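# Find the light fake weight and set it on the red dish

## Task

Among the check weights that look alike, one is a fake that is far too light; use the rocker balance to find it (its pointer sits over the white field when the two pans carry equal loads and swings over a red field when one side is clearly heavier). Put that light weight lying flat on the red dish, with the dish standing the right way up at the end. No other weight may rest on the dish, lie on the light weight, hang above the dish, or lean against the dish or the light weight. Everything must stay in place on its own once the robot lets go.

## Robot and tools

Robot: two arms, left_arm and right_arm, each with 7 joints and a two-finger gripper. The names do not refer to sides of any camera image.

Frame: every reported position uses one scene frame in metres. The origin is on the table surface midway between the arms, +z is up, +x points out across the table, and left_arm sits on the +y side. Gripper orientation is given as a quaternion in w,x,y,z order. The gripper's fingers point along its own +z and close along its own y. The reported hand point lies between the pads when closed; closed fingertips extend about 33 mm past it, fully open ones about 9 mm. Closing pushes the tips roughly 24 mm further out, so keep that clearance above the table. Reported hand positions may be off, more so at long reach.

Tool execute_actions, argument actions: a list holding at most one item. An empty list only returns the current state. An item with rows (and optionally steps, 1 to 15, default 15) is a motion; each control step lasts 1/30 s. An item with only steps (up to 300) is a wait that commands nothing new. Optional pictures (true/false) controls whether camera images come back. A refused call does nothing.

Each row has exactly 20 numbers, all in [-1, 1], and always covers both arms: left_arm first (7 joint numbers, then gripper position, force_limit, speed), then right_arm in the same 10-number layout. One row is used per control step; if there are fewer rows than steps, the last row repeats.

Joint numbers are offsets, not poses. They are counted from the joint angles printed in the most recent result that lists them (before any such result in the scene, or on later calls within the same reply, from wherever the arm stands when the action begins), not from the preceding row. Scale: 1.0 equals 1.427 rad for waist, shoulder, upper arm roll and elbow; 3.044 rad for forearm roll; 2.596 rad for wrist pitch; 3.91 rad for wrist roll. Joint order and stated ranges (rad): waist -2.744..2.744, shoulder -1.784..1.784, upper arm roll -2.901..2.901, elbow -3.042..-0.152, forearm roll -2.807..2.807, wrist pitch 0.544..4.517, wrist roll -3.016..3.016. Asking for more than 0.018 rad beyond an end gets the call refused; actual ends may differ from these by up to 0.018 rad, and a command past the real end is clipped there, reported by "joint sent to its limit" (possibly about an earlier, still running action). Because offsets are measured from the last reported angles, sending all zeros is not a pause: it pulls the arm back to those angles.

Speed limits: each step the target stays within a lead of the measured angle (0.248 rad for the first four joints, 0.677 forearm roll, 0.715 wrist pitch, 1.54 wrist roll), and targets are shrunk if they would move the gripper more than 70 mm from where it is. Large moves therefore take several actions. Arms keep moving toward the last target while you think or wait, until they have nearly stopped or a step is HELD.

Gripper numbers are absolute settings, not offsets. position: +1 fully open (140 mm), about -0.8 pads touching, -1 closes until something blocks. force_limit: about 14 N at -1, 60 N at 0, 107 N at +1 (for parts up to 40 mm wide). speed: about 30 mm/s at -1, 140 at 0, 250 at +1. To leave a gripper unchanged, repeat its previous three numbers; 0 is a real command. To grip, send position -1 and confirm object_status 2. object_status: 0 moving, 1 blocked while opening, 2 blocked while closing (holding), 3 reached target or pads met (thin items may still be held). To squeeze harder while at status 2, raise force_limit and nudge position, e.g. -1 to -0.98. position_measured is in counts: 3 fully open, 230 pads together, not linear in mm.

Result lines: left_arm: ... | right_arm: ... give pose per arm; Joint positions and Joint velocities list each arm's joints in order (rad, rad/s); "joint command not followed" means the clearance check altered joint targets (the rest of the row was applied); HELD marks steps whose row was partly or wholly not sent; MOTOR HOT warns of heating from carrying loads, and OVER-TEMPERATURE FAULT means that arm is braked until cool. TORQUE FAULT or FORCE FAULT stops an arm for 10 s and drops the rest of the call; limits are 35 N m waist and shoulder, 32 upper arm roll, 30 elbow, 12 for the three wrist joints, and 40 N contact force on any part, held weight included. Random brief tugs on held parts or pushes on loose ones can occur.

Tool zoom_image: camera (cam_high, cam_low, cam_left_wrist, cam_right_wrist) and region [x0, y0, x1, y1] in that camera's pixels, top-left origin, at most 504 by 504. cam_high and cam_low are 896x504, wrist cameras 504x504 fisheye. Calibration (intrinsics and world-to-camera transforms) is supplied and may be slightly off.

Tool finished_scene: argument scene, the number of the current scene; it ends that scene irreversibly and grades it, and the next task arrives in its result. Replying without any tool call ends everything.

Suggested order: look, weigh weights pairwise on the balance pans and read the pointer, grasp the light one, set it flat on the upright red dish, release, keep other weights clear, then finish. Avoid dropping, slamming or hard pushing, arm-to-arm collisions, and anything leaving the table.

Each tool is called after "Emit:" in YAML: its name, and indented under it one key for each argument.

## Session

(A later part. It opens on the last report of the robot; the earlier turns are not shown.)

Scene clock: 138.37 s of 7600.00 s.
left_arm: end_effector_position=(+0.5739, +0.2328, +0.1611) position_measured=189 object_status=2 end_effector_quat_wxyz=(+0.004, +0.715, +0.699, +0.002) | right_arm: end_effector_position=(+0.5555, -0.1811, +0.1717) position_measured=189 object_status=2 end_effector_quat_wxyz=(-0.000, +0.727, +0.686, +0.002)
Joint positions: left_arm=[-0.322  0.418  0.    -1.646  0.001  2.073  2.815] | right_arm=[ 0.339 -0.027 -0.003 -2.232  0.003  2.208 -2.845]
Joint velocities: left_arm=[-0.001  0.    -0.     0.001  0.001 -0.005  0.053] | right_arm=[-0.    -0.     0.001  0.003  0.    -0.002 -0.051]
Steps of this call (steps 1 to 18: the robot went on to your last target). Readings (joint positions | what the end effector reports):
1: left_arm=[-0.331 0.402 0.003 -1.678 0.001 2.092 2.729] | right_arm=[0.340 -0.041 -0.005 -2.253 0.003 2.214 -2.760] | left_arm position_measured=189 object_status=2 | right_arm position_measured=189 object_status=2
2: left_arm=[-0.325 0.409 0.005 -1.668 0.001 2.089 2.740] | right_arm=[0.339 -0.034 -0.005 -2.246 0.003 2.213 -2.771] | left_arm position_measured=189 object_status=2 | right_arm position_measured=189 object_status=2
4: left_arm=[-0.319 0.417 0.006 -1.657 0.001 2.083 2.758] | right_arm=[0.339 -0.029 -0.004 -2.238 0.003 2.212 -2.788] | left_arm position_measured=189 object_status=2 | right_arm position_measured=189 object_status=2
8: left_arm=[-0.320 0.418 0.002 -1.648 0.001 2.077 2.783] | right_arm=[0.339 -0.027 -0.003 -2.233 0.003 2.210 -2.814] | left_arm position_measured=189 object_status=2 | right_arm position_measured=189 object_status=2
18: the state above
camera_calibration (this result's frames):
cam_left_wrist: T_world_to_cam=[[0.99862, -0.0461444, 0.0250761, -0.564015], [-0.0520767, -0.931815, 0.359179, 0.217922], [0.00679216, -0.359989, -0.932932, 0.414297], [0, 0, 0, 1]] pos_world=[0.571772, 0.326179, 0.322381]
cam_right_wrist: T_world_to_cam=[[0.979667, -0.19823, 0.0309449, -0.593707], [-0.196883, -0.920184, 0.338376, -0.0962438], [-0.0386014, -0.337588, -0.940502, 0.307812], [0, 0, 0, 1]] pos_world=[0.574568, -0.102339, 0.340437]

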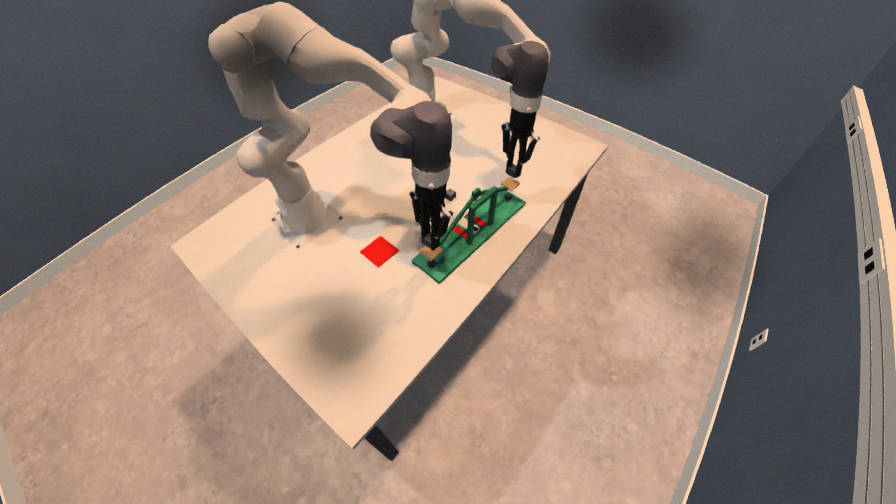

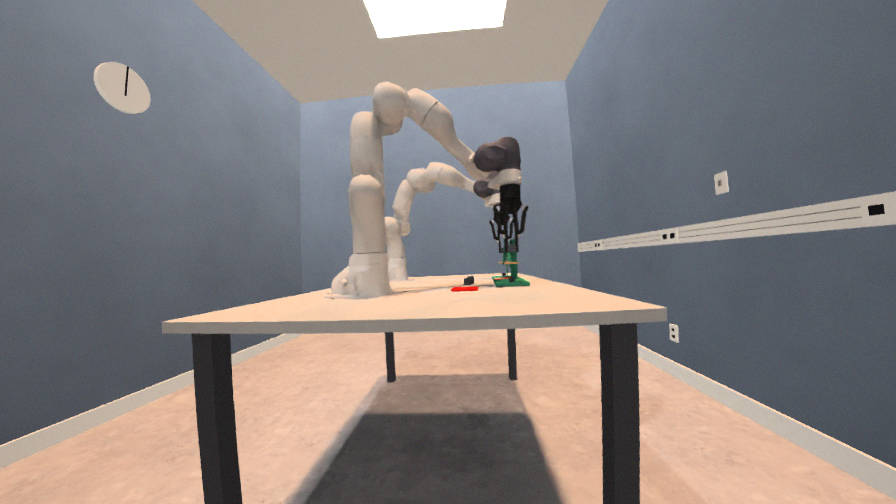

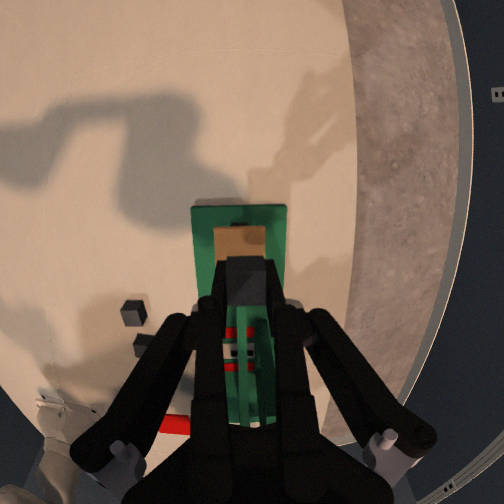

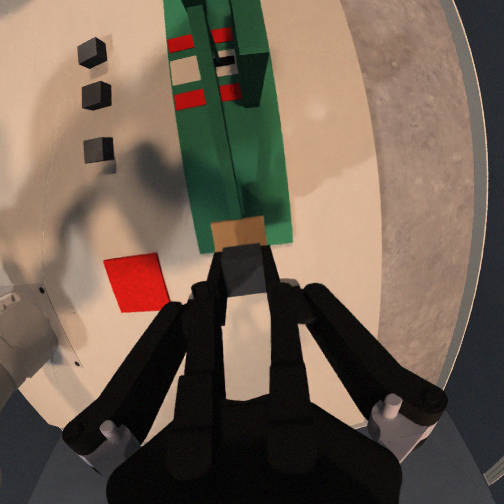

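Emit:
execute_actions:
  actions:
    - {"rows":[ [0.001,0,0,0,0,0.002,0.004,-1,0,-0.5, 0.001,0,0,0,0,0.002,-0.005,-1,0,-0.5], [0.001,0,0,-0.001,0,0.005,0.004,-1,0,-0.5, 0.002,0.001,0,-0.001,0,0.006,-0.005,-1,0,-0.5], [0.002,0.001,0,-0.002,0,0.009,0.004,-1,0,-0.5, 0.003,0.002,0,-0.002,0,0.010,-0.005,-1,0,-0.5], [0.002,0.003,0,-0.005,0,0.014,0.004,-1,0,-0.5, 0.004,0.005,0,-0.003,0,0.015,-0.005,-1,0,-0.5], [0.003,0.005,0,-0.008,0,0.019,0.004,-1,0,-0.5, 0.005,0.008,0,-0.006,0,0.021,-0.005,-1,0,-0.5], [0.003,0.007,0,-0.012,0,0.023,0.004,-1,0,-0.5, 0.006,0.011,0,-0.008,0,0.026,-0.005,-1,0,-0.5], [0.003,0.009,0,-0.016,0,0.027,0.004,-1,0,-0.5, 0.006,0.015,0,-0.011,0,0.030,-0.005,-1,0,-0.5], [0.003,0.012,0,-0.020,0,0.030,0.004,-1,0,-0.5, 0.006,0.019,0,-0.014,0,0.033,-0.005,-1,0,-0.5], [0.003,0.014,0,-0.024,0,0.032,0.004,-1,0,-0.5, 0.006,0.023,0,-0.016,0,0.0355,-0.005,-1,0,-0.5], [0.003,0.016,0,-0.028,0,0.032,0.004,-1,0,-0.5, 0.006,0.027,0,-0.019,0,0.0355,-0.005,-1,0,-0.5], [0.003,0.018,0,-0.032,0,0.032,0.004,-1,0,-0.5, 0.006,0.030,0,-0.021,0,0.0355,-0.005,-1,0,-0.5], [0.003,0.020,0,-0.035,0,0.032,0.004,-1,0,-0.5, 0.006,0.033,0,-0.023,0,0.0355,-0.005,-1,0,-0.5], [0.003,0.0215,0,-0.037,0,0.032,0.004,-1,0,-0.5, 0.006,0.036,0,-0.025,0,0.0355,-0.005,-1,0,-0.5], [0.003,0.0225,0,-0.039,0,0.032,0.004,-1,0,-0.5, 0.006,0.0375,0,-0.0265,0,0.0355,-0.005,-1,0,-0.5], [0.003,0.023,0,-0.0395,0,0.032,0.004,-1,0,-0.5, 0.006,0.0385,0,-0.027,0,0.0355,-0.005,-1,0,-0.5] ]}
  pictures: false

Emit:
execute_actions:
  actions:
    - {"steps":10}

Emit:
zoom_image:
  camera: "cam_low"
  region: [480,235,540,290]

Emit:
zoom_image:
  camera: "cam_high"
  region: [400,150,540,280]

Scene clock: 164.80 s of 7600.00 s.
left_arm: end_effector_position=(+0.5679, +0.2370, +0.1222) position_measured=189 object_status=2 end_effector_quat_wxyz=(-0.003, +0.720, +0.694, -0.001) | right_arm: end_effector_position=(+0.5533, -0.1783, +0.1372) position_measured=189 object_status=2 end_effector_quat_wxyz=(-0.002, +0.720, +0.694, -0.001)
Joint positions: left_arm=[-0.319  0.45   0.    -1.698  0.001  2.142  2.83 ] | right_arm=[ 0.345  0.023 -0.003 -2.266  0.003  2.286 -2.861]
Joint velocities: left_arm=[ 0.     0.086 -0.    -0.1   -0.     0.051  0.001] | right_arm=[ 0.     0.11   0.001 -0.076  0.     0.06  -0.   ]
Steps of this call (steps 1 to 30: the robot went on to your last target; steps 31 to 90: nothing new was sent; then 22.93 s passed at rest; steps 91 to 105: all 15 steps of this action). Readings (joint positions | what the end effector reports):
91: left_arm=[-0.322 0.418 0.000 -1.646 0.001 2.072 2.830] | right_arm=[0.339 -0.026 -0.003 -2.232 0.003 2.208 -2.861] | left_arm position_measured=189 object_status=2 | right_arm position_measured=189 object_status=2
92: left_arm=[-0.322 0.418 0.000 -1.647 0.001 2.074 2.830] | right_arm=[0.339 -0.026 -0.003 -2.232 0.003 2.210 -2.861] | left_arm position_measured=189 object_status=2 | right_arm position_measured=189 object_status=2
94: left_arm=[-0.322 0.419 0.000 -1.649 0.001 2.082 2.830] | right_arm=[0.340 -0.025 -0.003 -2.233 0.003 2.219 -2.861] | left_arm position_measured=189 object_status=2 | right_arm position_measured=189 object_status=2
98: left_arm=[-0.320 0.426 0.000 -1.662 0.001 2.112 2.830] | right_arm=[0.344 -0.012 -0.003 -2.242 0.003 2.252 -2.861] | left_arm position_measured=189 object_status=2 | right_arm position_measured=189 object_status=2
105: the state above

Scene clock: 165.13 s of 7600.00 s.
left_arm: end_effector_position=(+0.5687, +0.2369, +0.1205) position_measured=189 object_status=2 end_effector_quat_wxyz=(-0.001, +0.720, +0.694, -0.000) | right_arm: end_effector_position=(+0.5538, -0.1782, +0.1349) position_measured=189 object_status=2 end_effector_quat_wxyz=(-0.001, +0.720, +0.694, -0.001)
Joint positions: left_arm=[-0.319  0.451  0.    -1.702  0.001  2.15   2.83 ] | right_arm=[ 0.345  0.027 -0.003 -2.269  0.002  2.294 -2.861]
Joint velocities: left_arm=[ 0.     0.     0.     0.001 -0.     0.004 -0.   ] | right_arm=[ 0.002  0.     0.    -0.001  0.     0.001  0.001]
Steps of this call (steps 1 to 10: the robot went on to your last target). Readings (joint positions | what the end effector reports):
1: left_arm=[-0.319 0.452 0.000 -1.701 0.001 2.144 2.830] | right_arm=[0.345 0.026 -0.003 -2.268 0.003 2.288 -2.861] | left_arm position_measured=189 object_status=2 | right_arm position_measured=189 object_status=2
2: left_arm=[-0.319 0.452 0.000 -1.701 0.001 2.145 2.830] | right_arm=[0.345 0.026 -0.003 -2.268 0.002 2.289 -2.861] | left_arm position_measured=189 object_status=2 | right_arm position_measured=189 object_status=2
4: left_arm=[-0.319 0.451 0.000 -1.701 0.001 2.148 2.830] | right_arm=[0.345 0.026 -0.003 -2.269 0.002 2.292 -2.861] | left_arm position_measured=189 object_status=2 | right_arm position_measured=189 object_status=2
8: left_arm=[-0.319 0.451 0.000 -1.702 0.001 2.150 2.830] | right_arm=[0.345 0.027 -0.003 -2.269 0.002 2.294 -2.861] | left_arm position_measured=189 object_status=2 | right_arm position_measured=189 object_status=2
10: the state above
camera_calibration (this result's frames):
cam_left_wrist: T_world_to_cam=[[0.998158, -0.0588919, 0.0146022, -0.553045], [-0.0602268, -0.932455, 0.356231, 0.241185], [-0.00736318, -0.356454, -0.934284, 0.385331], [0, 0, 0, 1]] pos_world=[0.56939, 0.329677, 0.282167]
cam_right_wrist: T_world_to_cam=[[0.983894, -0.176789, 0.0264172, -0.588317], [-0.175118, -0.923663, 0.340853, -0.0945037], [-0.0358583, -0.339989, -0.939745, 0.272022], [0, 0, 0, 1]] pos_world=[0.572047, -0.0988127, 0.303385]

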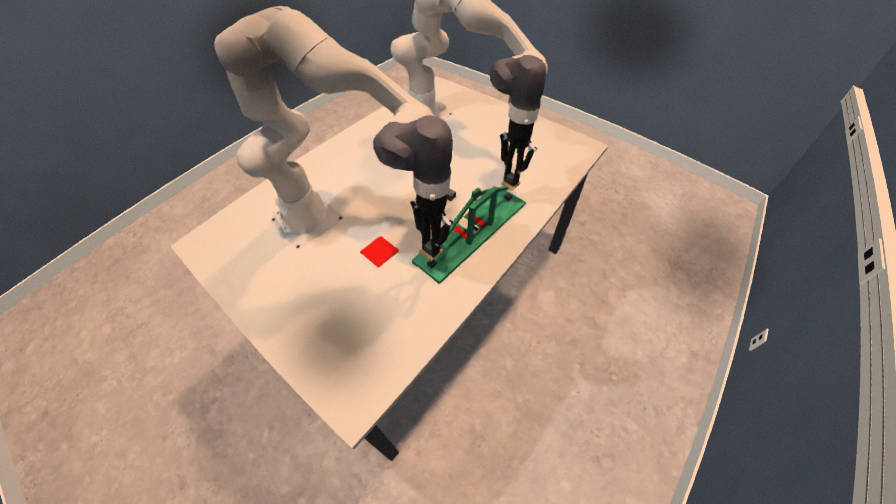

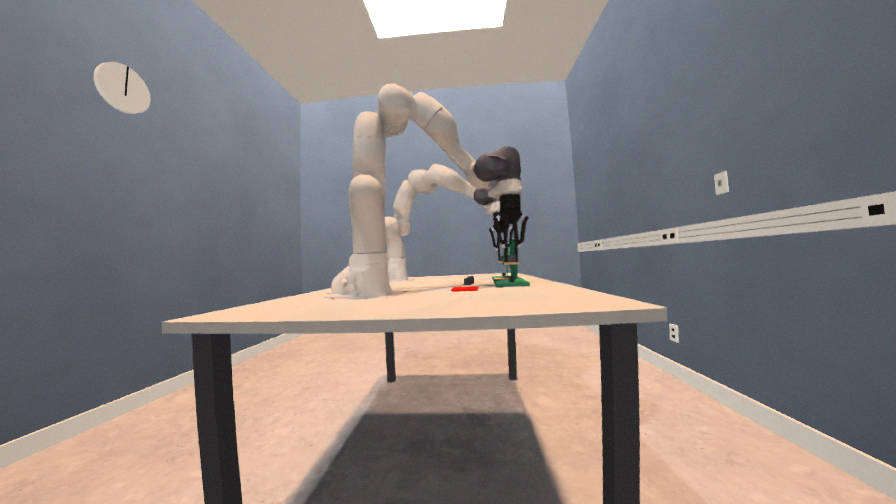

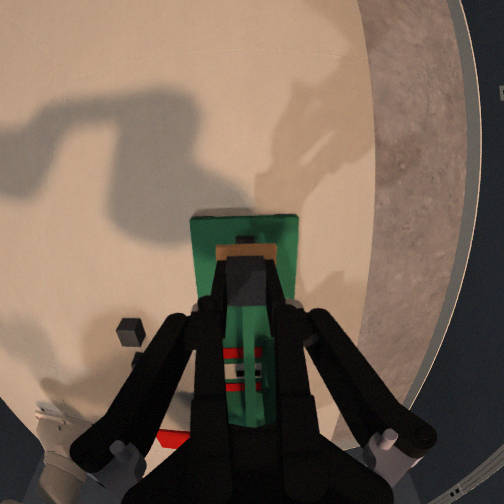

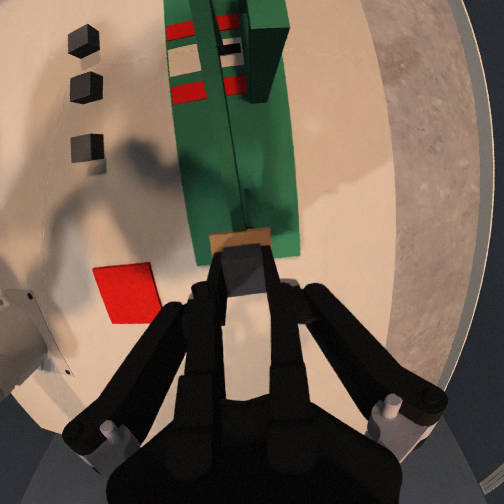

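Region (480, 235, 540, 290) of cam_low's 896x504 image, scaled by 8.400, with more detail than that image has; it fills the top 462 rows of this view, and the rest is white.

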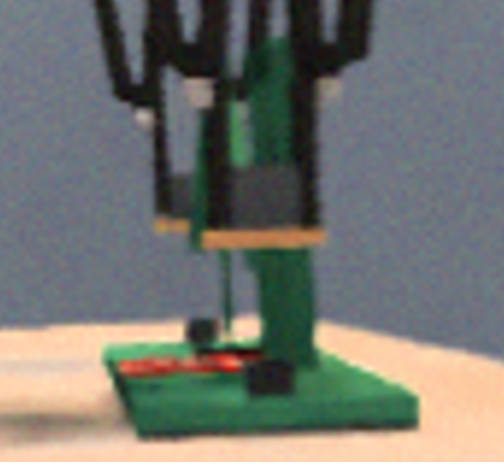

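Region (400, 150, 540, 280) of cam_high's 896x504 image, scaled by 3.600, with more detail than that image has; it fills the top 468 rows of this view, and the rest is white.

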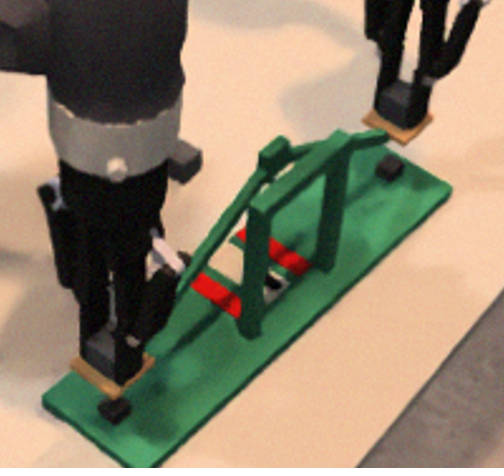

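Emit:
execute_actions:
  actions:
    - {"rows":[[0,0,0,0,0,0,0,0.15,0,-0.3, 0,0,0,0,0,0,0,0.15,0,-0.3]],"steps":10}
  pictures: false

Emit:
execute_actions:
  actions:
    - {"rows":[ [0,-0.001,0,0,0,-0.001,0,0.15,0,-0.3, 0,-0.001,0,0,0,-0.001,0,0.15,0,-0.3], [0,-0.004,0,0,0,-0.003,0,0.15,0,-0.3, 0,-0.005,0,0,0,-0.004,0,0.15,0,-0.3], [0,-0.008,0,0,0,-0.007,0,0.15,0,-0.3, 0,-0.011,0,0,0,-0.009,0,0.15,0,-0.3], [0,-0.013,0,0,0,-0.011,0,0.15,0,-0.3, 0,-0.018,0,0,0,-0.015,0,0.15,0,-0.3], [0,-0.020,0,0,0,-0.016,0,0.15,0,-0.3, 0,-0.027,0,0,0,-0.022,0,0.15,0,-0.3], [0,-0.027,0,0,0,-0.021,0,0.15,0,-0.3, 0,-0.037,0,0,0,-0.029,0,0.15,0,-0.3], [0,-0.035,0,0,0,-0.026,0,0.15,0,-0.3, 0,-0.047,0,0,0,-0.036,0,0.15,0,-0.3], [0,-0.042,0,0,0,-0.031,0,0.15,0,-0.3, 0,-0.058,0,0,0,-0.043,0,0.15,0,-0.3], [0,-0.050,0,0,0,-0.035,0,0.15,0,-0.3, 0,-0.068,0,0,0,-0.049,0,0.15,0,-0.3], [0,-0.057,0,0,0,-0.039,0,0.15,0,-0.3, 0,-0.078,0,0,0,-0.054,0,0.15,0,-0.3], [0,-0.064,0,0,0,-0.041,0,0.15,0,-0.3, 0,-0.087,0,0,0,-0.057,0,0.15,0,-0.3], [0,-0.069,0,0,0,-0.042,0,0.15,0,-0.3, 0,-0.094,0,0,0,-0.058,0,0.15,0,-0.3], [0,-0.073,0,0,0,-0.042,0,0.15,0,-0.3, 0,-0.100,0,0,0,-0.058,0,0.15,0,-0.3], [0,-0.076,0,0,0,-0.042,0,0.15,0,-0.3, 0,-0.104,0,0,0,-0.058,0,0.15,0,-0.3], [0,-0.077,0,0,0,-0.042,0,0.15,0,-0.3, 0,-0.105,0,0,0,-0.058,0,0.15,0,-0.3] ]}
  pictures: false

Emit:
execute_actions:
  actions:
    - {"steps":20}

Scene clock: 176.10 s of 7600.00 s.
left_arm: end_effector_position=(+0.5688, +0.2369, +0.1206) position_measured=138 object_status=0 end_effector_quat_wxyz=(-0.001, +0.720, +0.694, -0.000) | right_arm: end_effector_position=(+0.5538, -0.1782, +0.1348) position_measured=138 object_status=0 end_effector_quat_wxyz=(-0.001, +0.720, +0.694, -0.000)
Joint positions: left_arm=[-0.319  0.451  0.    -1.702  0.001  2.15   2.83 ] | right_arm=[ 0.345  0.027 -0.003 -2.27   0.002  2.294 -2.861]
Joint velocities: left_arm=[-0.001  0.001 -0.001 -0.001 -0.002  0.     0.   ] | right_arm=[-0.001 -0.    -0.     0.001 -0.001  0.    -0.002]
Steps of this call (steps 1 to 15: the robot went on to your last target; steps 16 to 90: nothing new was sent; then 7.63 s passed at rest; steps 91 to 100: all 10 steps of this action). Readings (joint positions | what the end effector reports):
91: left_arm=[-0.319 0.451 0.000 -1.702 0.001 2.150 2.830] | right_arm=[0.345 0.027 -0.003 -2.270 0.002 2.294 -2.861] | left_arm position_measured=189 object_status=0 | right_arm position_measured=189 object_status=0
92: left_arm=[-0.319 0.451 0.000 -1.702 0.001 2.150 2.830] | right_arm=[0.345 0.027 -0.003 -2.270 0.002 2.294 -2.861] | left_arm position_measured=189 object_status=0 | right_arm position_measured=189 object_status=0
94: left_arm=[-0.319 0.451 0.000 -1.702 0.001 2.150 2.830] | right_arm=[0.345 0.027 -0.003 -2.270 0.002 2.294 -2.861] | left_arm position_measured=173 object_status=0 | right_arm position_measured=173 object_status=0
98: left_arm=[-0.319 0.451 0.000 -1.702 0.001 2.150 2.830] | right_arm=[0.345 0.027 -0.003 -2.270 0.002 2.294 -2.861] | left_arm position_measured=150 object_status=0 | right_arm position_measured=150 object_status=0
100: the state above

Scene clock: 176.60 s of 7600.00 s.
left_arm: end_effector_position=(+0.5606, +0.2399, +0.1805) position_measured=110 object_status=3 end_effector_quat_wxyz=(+0.006, +0.720, +0.694, +0.003) | right_arm: end_effector_position=(+0.5391, -0.1818, +0.1948) position_measured=110 object_status=3 end_effector_quat_wxyz=(+0.003, +0.720, +0.694, +0.007)
Joint positions: left_arm=[-0.319  0.349  0.    -1.701  0.001  2.064  2.83 ] | right_arm=[ 0.345 -0.111 -0.003 -2.269  0.002  2.173 -2.861]
Joint velocities: left_arm=[ 0.001 -0.185  0.002  0.027  0.001 -0.109  0.001] | right_arm=[ 0.    -0.224 -0.001  0.017 -0.001 -0.153 -0.001]
Steps of this call (steps 1 to 15: all 15 steps of this action). Readings (joint positions | what the end effector reports):
1: left_arm=[-0.319 0.451 0.000 -1.702 0.001 2.150 2.830] | right_arm=[0.345 0.027 -0.003 -2.270 0.002 2.294 -2.861] | left_arm position_measured=132 object_status=0 | right_arm position_measured=132 object_status=0
2: left_arm=[-0.319 0.451 0.000 -1.702 0.001 2.150 2.830] | right_arm=[0.345 0.026 -0.003 -2.270 0.002 2.293 -2.861] | left_arm position_measured=126 object_status=0 | right_arm position_measured=127 object_status=0
4: left_arm=[-0.319 0.447 0.000 -1.702 0.001 2.143 2.830] | right_arm=[0.345 0.020 -0.003 -2.270 0.002 2.284 -2.861] | left_arm position_measured=115 object_status=0 | right_arm position_measured=115 object_status=0
8: left_arm=[-0.319 0.418 0.000 -1.704 0.001 2.113 2.830] | right_arm=[0.345 -0.021 -0.003 -2.271 0.002 2.243 -2.861] | left_arm position_measured=110 object_status=0 | right_arm position_measured=110 object_status=0
15: the state above

Scene clock: 177.27 s of 7600.00 s.
left_arm: end_effector_position=(+0.5563, +0.2414, +0.1851) position_measured=110 object_status=3 end_effector_quat_wxyz=(+0.002, +0.720, +0.694, +0.001) | right_arm: end_effector_position=(+0.5328, -0.1833, +0.1987) position_measured=110 object_status=3 end_effector_quat_wxyz=(-0.001, +0.720, +0.694, +0.001)
Joint positions: left_arm=[-0.319  0.34   0.    -1.7    0.001  2.044  2.83 ] | right_arm=[ 0.345 -0.123 -0.003 -2.268  0.002  2.147 -2.861]
Joint velocities: left_arm=[ 0.001  0.001  0.    -0.     0.    -0.003 -0.   ] | right_arm=[ 0.     0.     0.001 -0.     0.001 -0.003  0.001]
Steps of this call (steps 1 to 20: the robot went on to your last target). Readings (joint positions | what the end effector reports):
1: left_arm=[-0.319 0.344 0.000 -1.700 0.001 2.060 2.830] | right_arm=[0.345 -0.117 -0.003 -2.269 0.002 2.169 -2.861] | left_arm position_measured=110 object_status=3 | right_arm position_measured=110 object_status=3
2: left_arm=[-0.319 0.341 0.000 -1.700 0.001 2.058 2.830] | right_arm=[0.345 -0.120 -0.003 -2.268 0.002 2.165 -2.861] | left_arm position_measured=110 object_status=3 | right_arm position_measured=110 object_status=3
4: left_arm=[-0.319 0.339 0.000 -1.699 0.001 2.054 2.830] | right_arm=[0.345 -0.123 -0.003 -2.268 0.002 2.159 -2.861] | left_arm position_measured=110 object_status=3 | right_arm position_measured=110 object_status=3
8: left_arm=[-0.319 0.339 0.000 -1.700 0.001 2.048 2.830] | right_arm=[0.345 -0.123 -0.003 -2.268 0.002 2.152 -2.861] | left_arm position_measured=110 object_status=3 | right_arm position_measured=110 object_status=3
20: the state above
camera_calibration (this result's frames):
cam_left_wrist: T_world_to_cam=[[0.998051, -0.0587411, 0.0210702, -0.542603], [-0.0623901, -0.931658, 0.35794, 0.222323], [-0.00139557, -0.358557, -0.933507, 0.444234], [0, 0, 0, 1]] pos_world=[0.556036, 0.334539, 0.346549]
cam_right_wrist: T_world_to_cam=[[0.983875, -0.176484, 0.0290508, -0.570667], [-0.175791, -0.924199, 0.339048, -0.124015], [-0.0329879, -0.338688, -0.94032, 0.328324], [0, 0, 0, 1]] pos_world=[0.550494, -0.104128, 0.367355]

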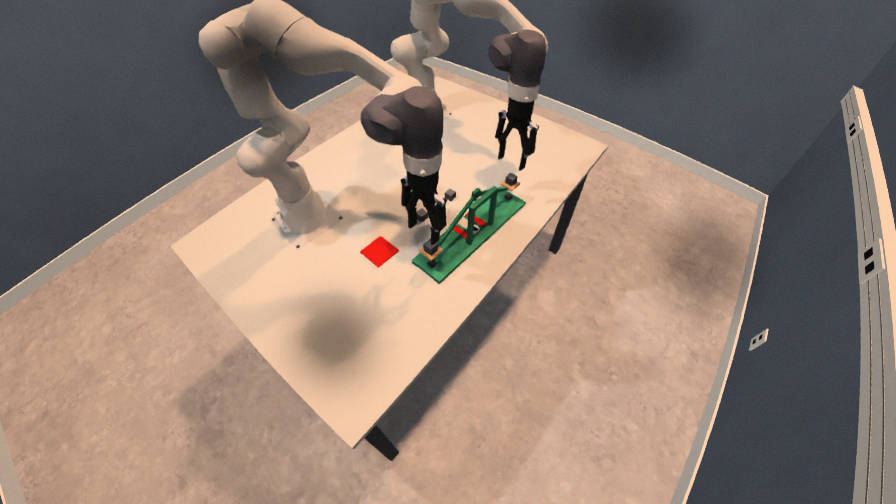

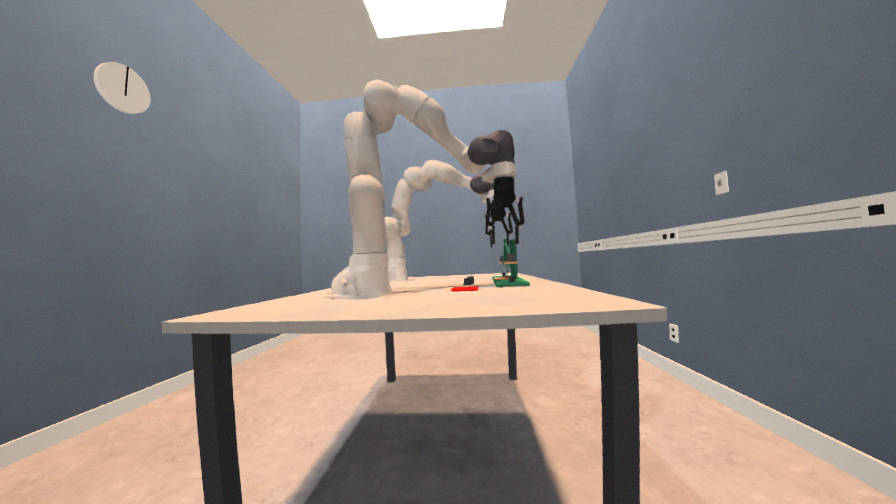

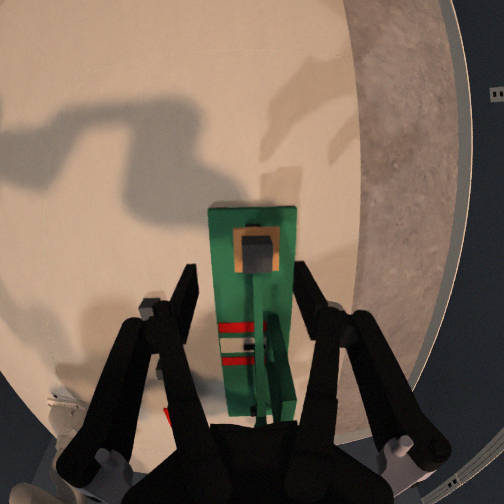

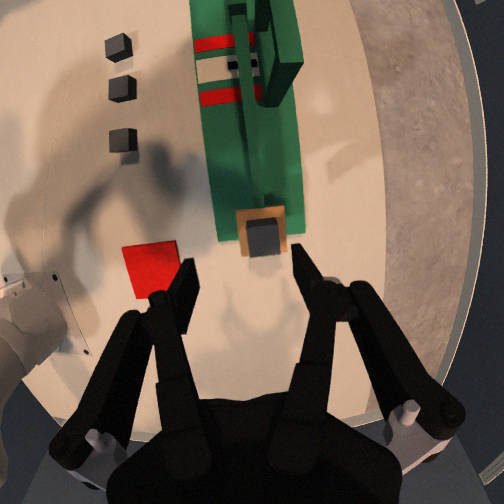

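Emit:
execute_actions:
  actions: []

Scene clock: 190.00 s of 7600.00 s.
left_arm: end_effector_position=(+0.5562, +0.2415, +0.1850) position_measured=110 object_status=3 end_effector_quat_wxyz=(+0.001, +0.720, +0.694, +0.001) | right_arm: end_effector_position=(+0.5326, -0.1834, +0.1986) position_measured=110 object_status=3 end_effector_quat_wxyz=(-0.001, +0.720, +0.694, +0.001)
Joint positions: left_arm=[-0.319  0.34   0.    -1.701  0.001  2.044  2.83 ] | right_arm=[ 0.345 -0.123 -0.003 -2.268  0.002  2.146 -2.861]
Joint velocities: left_arm=[ 0.    -0.001 -0.    -0.     0.    -0.    -0.   ] | right_arm=[ 0.001 -0.001  0.001  0.001  0.001  0.001 -0.001]
Steps of this call (steps 1 to 15: the robot went on to your last target; steps 16 to 90: nothing new was sent; then 9.73 s passed at rest). Readings (joint positions | what the end effector reports):
1: left_arm=[-0.319 0.340 0.000 -1.700 0.001 2.044 2.830] | right_arm=[0.345 -0.123 -0.003 -2.268 0.002 2.147 -2.861] | left_arm position_measured=110 object_status=3 | right_arm position_measured=110 object_status=3
2: left_arm=[-0.319 0.340 0.000 -1.700 0.001 2.044 2.830] | right_arm=[0.345 -0.123 -0.003 -2.268 0.002 2.147 -2.861] | left_arm position_measured=110 object_status=3 | right_arm position_measured=110 object_status=3
4: left_arm=[-0.319 0.340 0.000 -1.700 0.001 2.044 2.830] | right_arm=[0.345 -0.123 -0.003 -2.268 0.002 2.147 -2.861] | left_arm position_measured=110 object_status=3 | right_arm position_measured=110 object_status=3
8: left_arm=[-0.319 0.340 0.000 -1.700 0.001 2.044 2.830] | right_arm=[0.345 -0.123 -0.003 -2.268 0.002 2.146 -2.861] | left_arm position_measured=110 object_status=3 | right_arm position_measured=110 object_status=3
90: the state above
All arms were judged still, so your last target was given up. Only a new action makes them travel on or press farther. Fingers that are still opening or closing keep moving.
camera_calibration (this result's frames):
cam_left_wrist: T_world_to_cam=[[0.998062, -0.0587448, 0.0205019, -0.542316], [-0.0621901, -0.93173, 0.357787, 0.222346], [-0.00191584, -0.358368, -0.933578, 0.444416], [0, 0, 0, 1]] pos_world=[0.555945, 0.334572, 0.346463]
cam_right_wrist: T_world_to_cam=[[0.983894, -0.176478, 0.0284414, -0.570349], [-0.175569, -0.924144, 0.339312, -0.124234], [-0.033597, -0.33884, -0.940244, 0.328501], [0, 0, 0, 1]] pos_world=[0.550388, -0.104155, 0.367247]

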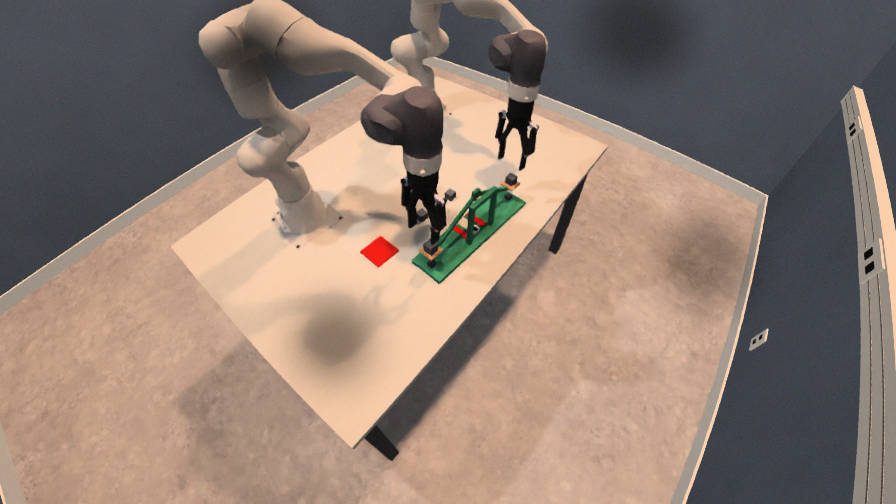

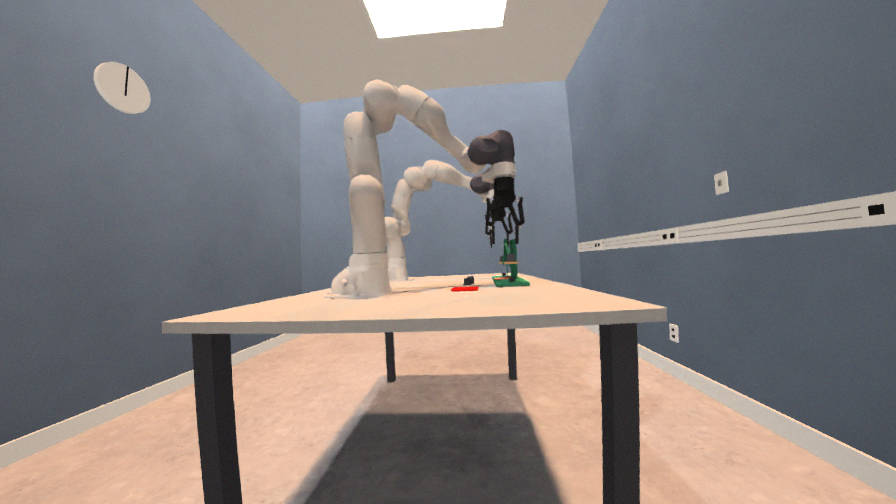

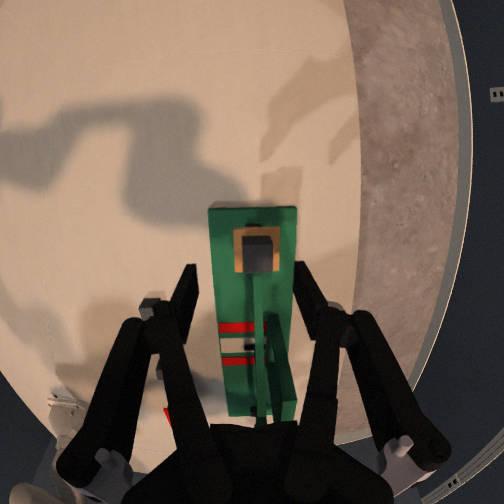

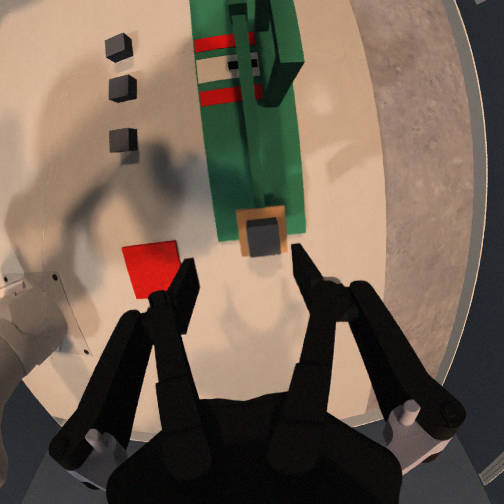

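Emit:
zoom_image:
  camera: "cam_right_wrist"
  region: [80, 20, 220, 310]

Region (80, 20, 220, 310) of cam_right_wrist's 504x504 image, scaled by 1.738, with more detail than that image has; it fills the left 243 columns of this view, and the rest is white.

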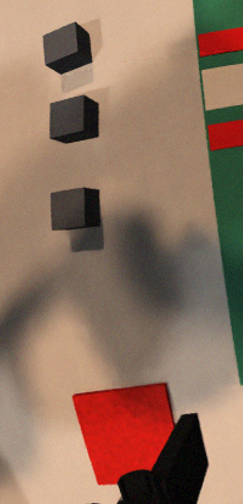

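Emit:
zoom_image:
  camera: "cam_right_wrist"
  region: [95, 25, 155, 165]

Emit:
zoom_image:
  camera: "cam_high"
  region: [380, 160, 540, 290]

Region (95, 25, 155, 165) of cam_right_wrist's 504x504 image, scaled by 3.600, with more detail than that image has; it fills the left 216 columns of this view, and the rest is white.

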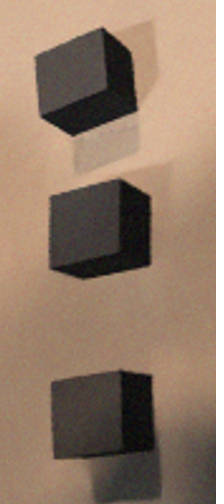

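Region (380, 160, 540, 290) of cam_high's 896x504 image, scaled by 3.150, with more detail than that image has; it fills the top 410 rows of this view, and the rest is white.

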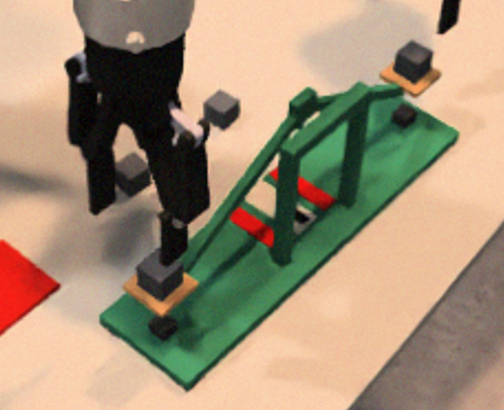

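Emit:
execute_actions:
  actions:
    - {"rows":[[-0.002,-0.0021,0,-0.0044,0,0.0028,-0.002,0.15,0,-0.3,0.0039,-0.0004,0,-0.0028,0,0.0028,0.004,0.15,0,-0.3],[-0.0075,-0.0078,0,-0.0168,0,0.0103,-0.0073,0.15,0,-0.3,0.0146,-0.0014,0.001,-0.0104,0,0.0105,0.015,0.15,0,-0.3],[-0.0159,-0.0166,0,-0.0356,0,0.0214,-0.0151,0.15,0,-0.3,0.0309,-0.003,0.002,-0.0222,0,0.0218,0.0311,0.15,0,-0.3],[-0.0268,-0.028,0,-0.0599,0,0.0348,-0.0247,0.15,0,-0.3,0.052,-0.005,0.002,-0.0373,0,0.0356,0.0507,0.15,0,-0.3],[-0.0397,-0.0414,0,-0.0886,0,0.0495,-0.035,0.15,0,-0.3,0.077,-0.0074,0.002,-0.0552,0,0.0505,0.072,0.15,0,-0.3],[-0.054,-0.0563,0,-0.1204,0,0.0641,-0.0454,0.15,0,-0.3,0.1046,-0.0101,0.002,-0.075,0,0.0654,0.0932,0.15,0,-0.3],[-0.069,-0.072,0,-0.1539,0,0.0775,-0.055,0.15,0,-0.3,0.1338,-0.0129,0.002,-0.0959,0,0.0792,0.1128,0.15,0,-0.3],[-0.0843,-0.0879,0,-0.1881,0,0.0886,-0.0628,0.15,0,-0.3,0.1635,-0.0158,0.002,-0.1172,0,0.0905,0.1289,0.15,0,-0.3],[-0.0993,-0.1036,0,-0.2216,0,0.0961,-0.0681,0.15,0,-0.3,0.1927,-0.0186,0.002,-0.138,0,0.0982,0.1399,0.15,0,-0.3],[-0.1136,-0.1185,0,-0.2534,0,0.0989,-0.0701,0.15,0,-0.3,0.2203,-0.0213,0.002,-0.1578,0,0.101,0.1439,0.15,0,-0.3],[-0.1265,-0.1319,0,-0.2822,0,0.0989,-0.0701,0.15,0,-0.3,0.2453,-0.0237,0.002,-0.1757,0,0.101,0.1439,0.15,0,-0.3],[-0.1374,-0.1433,0,-0.3064,0,0.0989,-0.0701,0.15,0,-0.3,0.2664,-0.0257,0.002,-0.1908,0,0.101,0.1439,0.15,0,-0.3],[-0.1458,-0.1521,0,-0.3252,0,0.0989,-0.0701,0.15,0,-0.3,0.2827,-0.0273,0.002,-0.2026,0,0.101,0.1439,0.15,0,-0.3],[-0.1513,-0.1578,0,-0.3376,0,0.0989,-0.0701,0.15,0,-0.3,0.2934,-0.0283,0.002,-0.2102,0,0.101,0.1439,0.15,0,-0.3],[-0.1533,-0.1599,0,-0.342,0,0.0989,-0.0701,0.15,0,-0.3,0.2973,-0.0287,0.002,-0.213,0,0.101,0.1439,0.15,0,-0.3]],"steps":15}
  pictures: false

Emit:
execute_actions:
  actions:
    - {"steps":12}
  pictures: false

Emit:
execute_actions:
  actions:
    - {"rows":[[0,0,0,0,0,0,0,0.15,0,-0.3,0,0,0,0,0,0.0021,0,0.15,0,-0.3],[0,0,0,0,0,0,0,0.15,0,-0.3,0,0,0,0,0,0.0078,0,0.15,0,-0.3],[0,0,0,0,0,0,0,0.15,0,-0.3,0,0.0019,0,-0.0004,0,0.0162,0,0.15,0,-0.3],[0,0,0,0,0,0,0,0.15,0,-0.3,0,0.0071,0,-0.0017,0,0.0264,0,0.15,0,-0.3],[0,0,0,0,0,0,0,0.15,0,-0.3,0,0.0149,0,-0.0036,0,0.0376,0,0.15,0,-0.3],[0,0,0,0,0,0,0,0.15,0,-0.3,0,0.0249,0,-0.0059,0,0.0487,0,0.15,0,-0.3],[0,0,0,0,0,0,0,0.15,0,-0.3,0,0.0364,0,-0.0087,0,0.0589,0,0.15,0,-0.3],[0,0,0,0,0,0,0,0.15,0,-0.3,0,0.0487,0,-0.0116,0,0.0673,0,0.15,0,-0.3],[0,0,0,0,0,0,0,0.15,0,-0.3,0,0.0615,0,-0.0147,0,0.073,0,0.15,0,-0.3],[0,0,0,0,0,0,0,0.15,0,-0.3,0,0.0738,0,-0.0176,0,0.0751,0,0.15,0,-0.3],[0,0,0,0,0,0,0,0.15,0,-0.3,0,0.0853,0,-0.0204,0,0.0751,0,0.15,0,-0.3],[0,0,0,0,0,0,0,0.15,0,-0.3,0,0.0953,0,-0.0227,0,0.0751,0,0.15,0,-0.3],[0,0,0,0,0,0,0,0.15,0,-0.3,0,0.1031,0,-0.0246,0,0.0751,0,0.15,0,-0.3],[0,0,0,0,0,0,0,0.15,0,-0.3,0,0.1083,0,-0.0259,0,0.0751,0,0.15,0,-0.3],[0,0,0,0,0,0,0,0.15,0,-0.3,0,0.1102,0,-0.0263,0,0.0751,0,0.15,0,-0.3]],"steps":15}
  pictures: false

Emit:
execute_actions:
  actions:
    - {"steps":10}

Scene clock: 301.80 s of 7600.00 s.
left_arm: end_effector_position=(+0.4123, +0.1712, +0.1284) position_measured=110 object_status=3 end_effector_quat_wxyz=(-0.008, +0.730, +0.683, -0.002) | right_arm: end_effector_position=(+0.3988, -0.0433, +0.1137) position_measured=110 object_status=3 end_effector_quat_wxyz=(-0.002, +0.711, +0.703, -0.010)
Joint positions: left_arm=[-0.523  0.135 -0.006 -2.143  0.001  2.261  2.65 ] | right_arm=[ 0.734 -0.155  0.006 -2.544  0.002  2.369 -2.489]
Joint velocities: left_arm=[-0.323 -0.265 -0.053 -0.643 -0.     0.186 -0.298] | right_arm=[ 0.566 -0.026  0.053 -0.421  0.     0.193  0.611]
Steps of this call (steps 1 to 90: nothing new was sent; then 108.30 s passed at rest; steps 91 to 105: all 15 steps of this action). Readings (joint positions | what the end effector reports):
91: left_arm=[-0.319 0.339 0.000 -1.702 0.001 2.045 2.830] | right_arm=[0.346 -0.123 -0.003 -2.269 0.002 2.147 -2.860] | left_arm position_measured=110 object_status=3 | right_arm position_measured=110 object_status=3
92: left_arm=[-0.321 0.337 0.001 -1.707 0.001 2.049 2.828] | right_arm=[0.349 -0.123 -0.004 -2.272 0.002 2.151 -2.855] | left_arm position_measured=110 object_status=3 | right_arm position_measured=110 object_status=3
94: left_arm=[-0.330 0.322 0.004 -1.738 0.001 2.070 2.815] | right_arm=[0.372 -0.127 -0.007 -2.290 0.002 2.173 -2.827] | left_arm position_measured=110 object_status=3 | right_arm position_measured=110 object_status=3
98: left_arm=[-0.389 0.258 0.007 -1.875 0.001 2.158 2.753] | right_arm=[0.490 -0.138 -0.009 -2.374 0.002 2.263 -2.700] | left_arm position_measured=110 object_status=3 | right_arm position_measured=110 object_status=3
105: the state above

Scene clock: 302.20 s of 7600.00 s.
left_arm: end_effector_position=(+0.4027, +0.1699, +0.1244) position_measured=110 object_status=3 end_effector_quat_wxyz=(-0.003, +0.711, +0.703, -0.000) | right_arm: end_effector_position=(+0.3889, -0.0342, +0.1088) position_measured=110 object_status=3 end_effector_quat_wxyz=(-0.001, +0.747, +0.665, -0.003)
Joint positions: left_arm=[-0.539  0.113 -0.001 -2.187  0.001  2.294  2.584] | right_arm=[ 0.767 -0.162  0.003 -2.571  0.002  2.402 -2.353]
Joint velocities: left_arm=[ 0.    -0.     0.001 -0.002  0.     0.024 -0.08 ] | right_arm=[ 0.001 -0.001 -0.001 -0.001  0.     0.023  0.165]
Steps of this call (steps 1 to 12: the robot went on to your last target). Readings (joint positions | what the end effector reports):
1: left_arm=[-0.531 0.128 -0.007 -2.160 0.001 2.267 2.641] | right_arm=[0.749 -0.155 0.007 -2.555 0.002 2.375 -2.470] | left_arm position_measured=110 object_status=3 | right_arm position_measured=110 object_status=3
2: left_arm=[-0.536 0.124 -0.008 -2.171 0.001 2.272 2.633] | right_arm=[0.758 -0.156 0.007 -2.562 0.002 2.380 -2.452] | left_arm position_measured=110 object_status=3 | right_arm position_measured=110 object_status=3
4: left_arm=[-0.539 0.119 -0.007 -2.182 0.001 2.280 2.618] | right_arm=[0.765 -0.158 0.007 -2.569 0.002 2.388 -2.423] | left_arm position_measured=110 object_status=3 | right_arm position_measured=110 object_status=3
8: left_arm=[-0.539 0.114 -0.002 -2.186 0.001 2.290 2.598] | right_arm=[0.767 -0.161 0.004 -2.570 0.002 2.398 -2.381] | left_arm position_measured=110 object_status=3 | right_arm position_measured=110 object_status=3
12: the state above

Scene clock: 302.70 s of 7600.00 s.
left_arm: end_effector_position=(+0.4027, +0.1699, +0.1244) position_measured=110 object_status=3 end_effector_quat_wxyz=(-0.003, +0.711, +0.703, -0.000) | right_arm: end_effector_position=(+0.3875, -0.0353, +0.0494) position_measured=110 object_status=3 end_effector_quat_wxyz=(-0.001, +0.747, +0.664, -0.007)
Joint positions: left_arm=[-0.539  0.113 -0.001 -2.187  0.001  2.294  2.584] | right_arm=[ 0.767 -0.022  0.003 -2.604  0.002  2.568 -2.353]
Joint velocities: left_arm=[ 0.001 -0.002  0.    -0.001  0.002  0.001  0.001] | right_arm=[ 0.001  0.299  0.    -0.096  0.     0.144  0.   ]
Steps of this call (steps 1 to 15: all 15 steps of this action). Readings (joint positions | what the end effector reports):
1: left_arm=[-0.539 0.113 -0.001 -2.187 0.001 2.294 2.584] | right_arm=[0.767 -0.162 0.003 -2.571 0.002 2.403 -2.353] | left_arm position_measured=110 object_status=3 | right_arm position_measured=110 object_status=3
2: left_arm=[-0.539 0.113 -0.001 -2.187 0.001 2.294 2.584] | right_arm=[0.767 -0.162 0.003 -2.571 0.002 2.406 -2.353] | left_arm position_measured=110 object_status=3 | right_arm position_measured=110 object_status=3
4: left_arm=[-0.539 0.113 -0.001 -2.187 0.001 2.294 2.584] | right_arm=[0.767 -0.160 0.003 -2.571 0.002 2.421 -2.353] | left_arm position_measured=110 object_status=3 | right_arm position_measured=110 object_status=3
8: left_arm=[-0.539 0.113 -0.001 -2.187 0.001 2.294 2.584] | right_arm=[0.767 -0.128 0.003 -2.576 0.002 2.488 -2.353] | left_arm position_measured=110 object_status=3 | right_arm position_measured=110 object_status=3
15: the state above

Scene clock: 303.03 s of 7600.00 s.
left_arm: end_effector_position=(+0.4027, +0.1699, +0.1244) position_measured=110 object_status=3 end_effector_quat_wxyz=(-0.003, +0.711, +0.703, -0.000) | right_arm: end_effector_position=(+0.3872, -0.0355, +0.0424) position_measured=110 object_status=3 end_effector_quat_wxyz=(-0.001, +0.747, +0.664, -0.006)
Joint positions: left_arm=[-0.539  0.113 -0.001 -2.187  0.001  2.294  2.584] | right_arm=[ 0.767 -0.005  0.003 -2.609  0.002  2.591 -2.353]
Joint velocities: left_arm=[ 0.    -0.     0.001  0.     0.001 -0.001 -0.001] | right_arm=[ 0.     0.    -0.001  0.    -0.002  0.026  0.   ]
Steps of this call (steps 1 to 10: the robot went on to your last target). Readings (joint positions | what the end effector reports):
1: left_arm=[-0.539 0.113 -0.001 -2.187 0.001 2.294 2.584] | right_arm=[0.767 -0.014 0.003 -2.606 0.002 2.572 -2.353] | left_arm position_measured=110 object_status=3 | right_arm position_measured=110 object_status=3
2: left_arm=[-0.539 0.113 -0.001 -2.187 0.001 2.294 2.584] | right_arm=[0.767 -0.009 0.003 -2.608 0.002 2.575 -2.353] | left_arm position_measured=110 object_status=3 | right_arm position_measured=110 object_status=3
4: left_arm=[-0.539 0.113 -0.001 -2.187 0.001 2.294 2.584] | right_arm=[0.767 -0.005 0.003 -2.609 0.002 2.581 -2.353] | left_arm position_measured=110 object_status=3 | right_arm position_measured=110 object_status=3
8: left_arm=[-0.539 0.113 -0.001 -2.187 0.001 2.294 2.584] | right_arm=[0.767 -0.005 0.003 -2.609 0.002 2.589 -2.353] | left_arm position_measured=110 object_status=3 | right_arm position_measured=110 object_status=3
10: the state above
camera_calibration (this result's frames):
cam_left_wrist: T_world_to_cam=[[0.999357, -0.033558, 0.0126346, -0.395984], [-0.0358576, -0.934306, 0.354664, 0.157988], [-0.0000972228, -0.354889, -0.934909, 0.360691], [0, 0, 0, 1]] pos_world=[0.401429, 0.262325, 0.286183]
cam_right_wrist: T_world_to_cam=[[0.966524, -0.255754, 0.0205052, -0.392531], [-0.246528, -0.903562, 0.350429, 0.0676314], [-0.0710958, -0.343753, -0.936365, 0.241011], [0, 0, 0, 1]] pos_world=[0.413198, 0.0435661, 0.210023]

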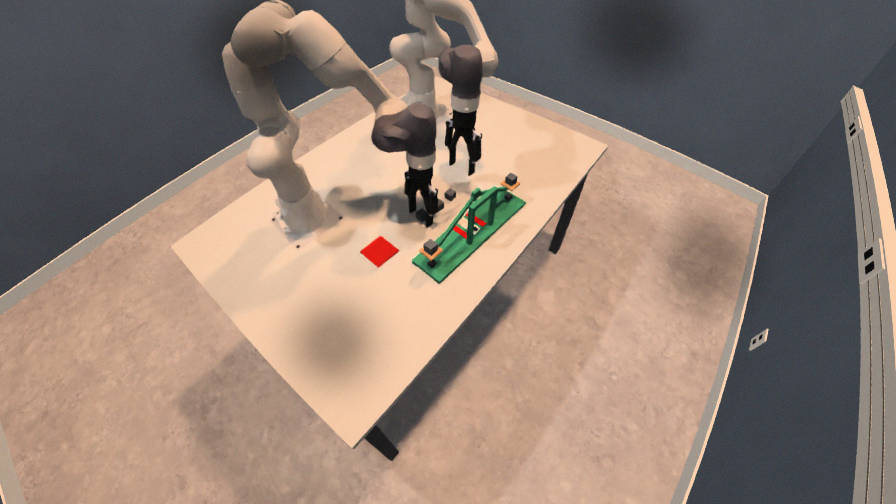

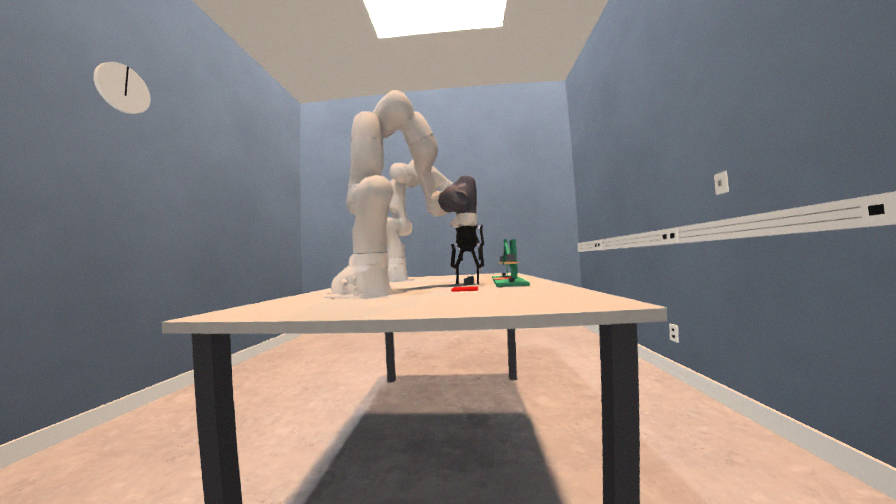

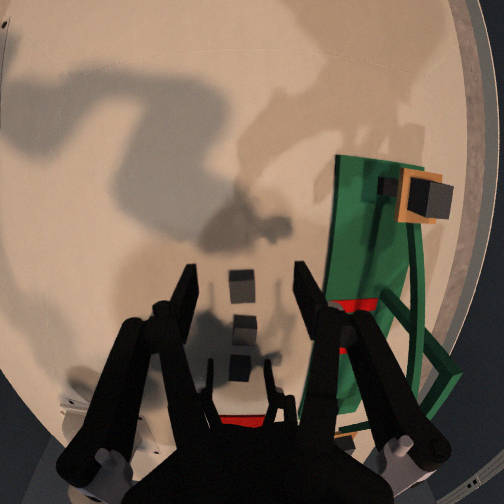

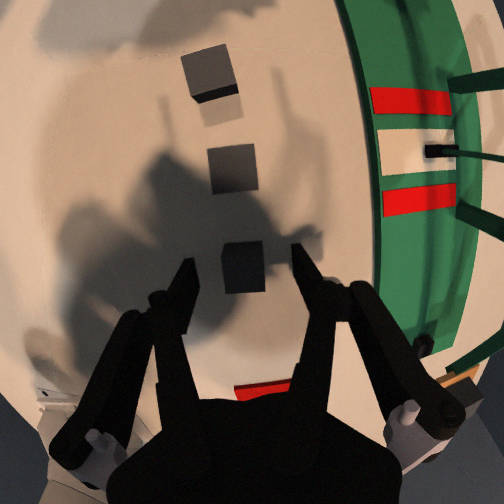

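Emit:
zoom_image:
  camera: "cam_right_wrist"
  region: [170, 130, 320, 310]

Emit:
zoom_image:
  camera: "cam_left_wrist"
  region: [200, 250, 290, 400]

Region (170, 130, 320, 310) of cam_right_wrist's 504x504 image, scaled by 2.800, with more detail than that image has.

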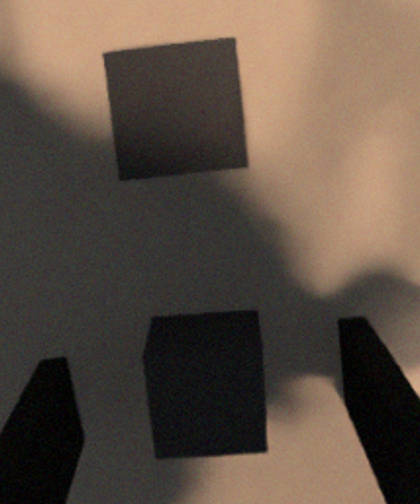

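Region (200, 250, 290, 400) of cam_left_wrist's 504x504 image, scaled by 3.360, with more detail than that image has; it fills the left 302 columns of this view, and the rest is white.

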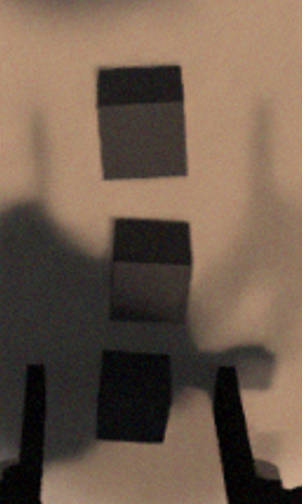

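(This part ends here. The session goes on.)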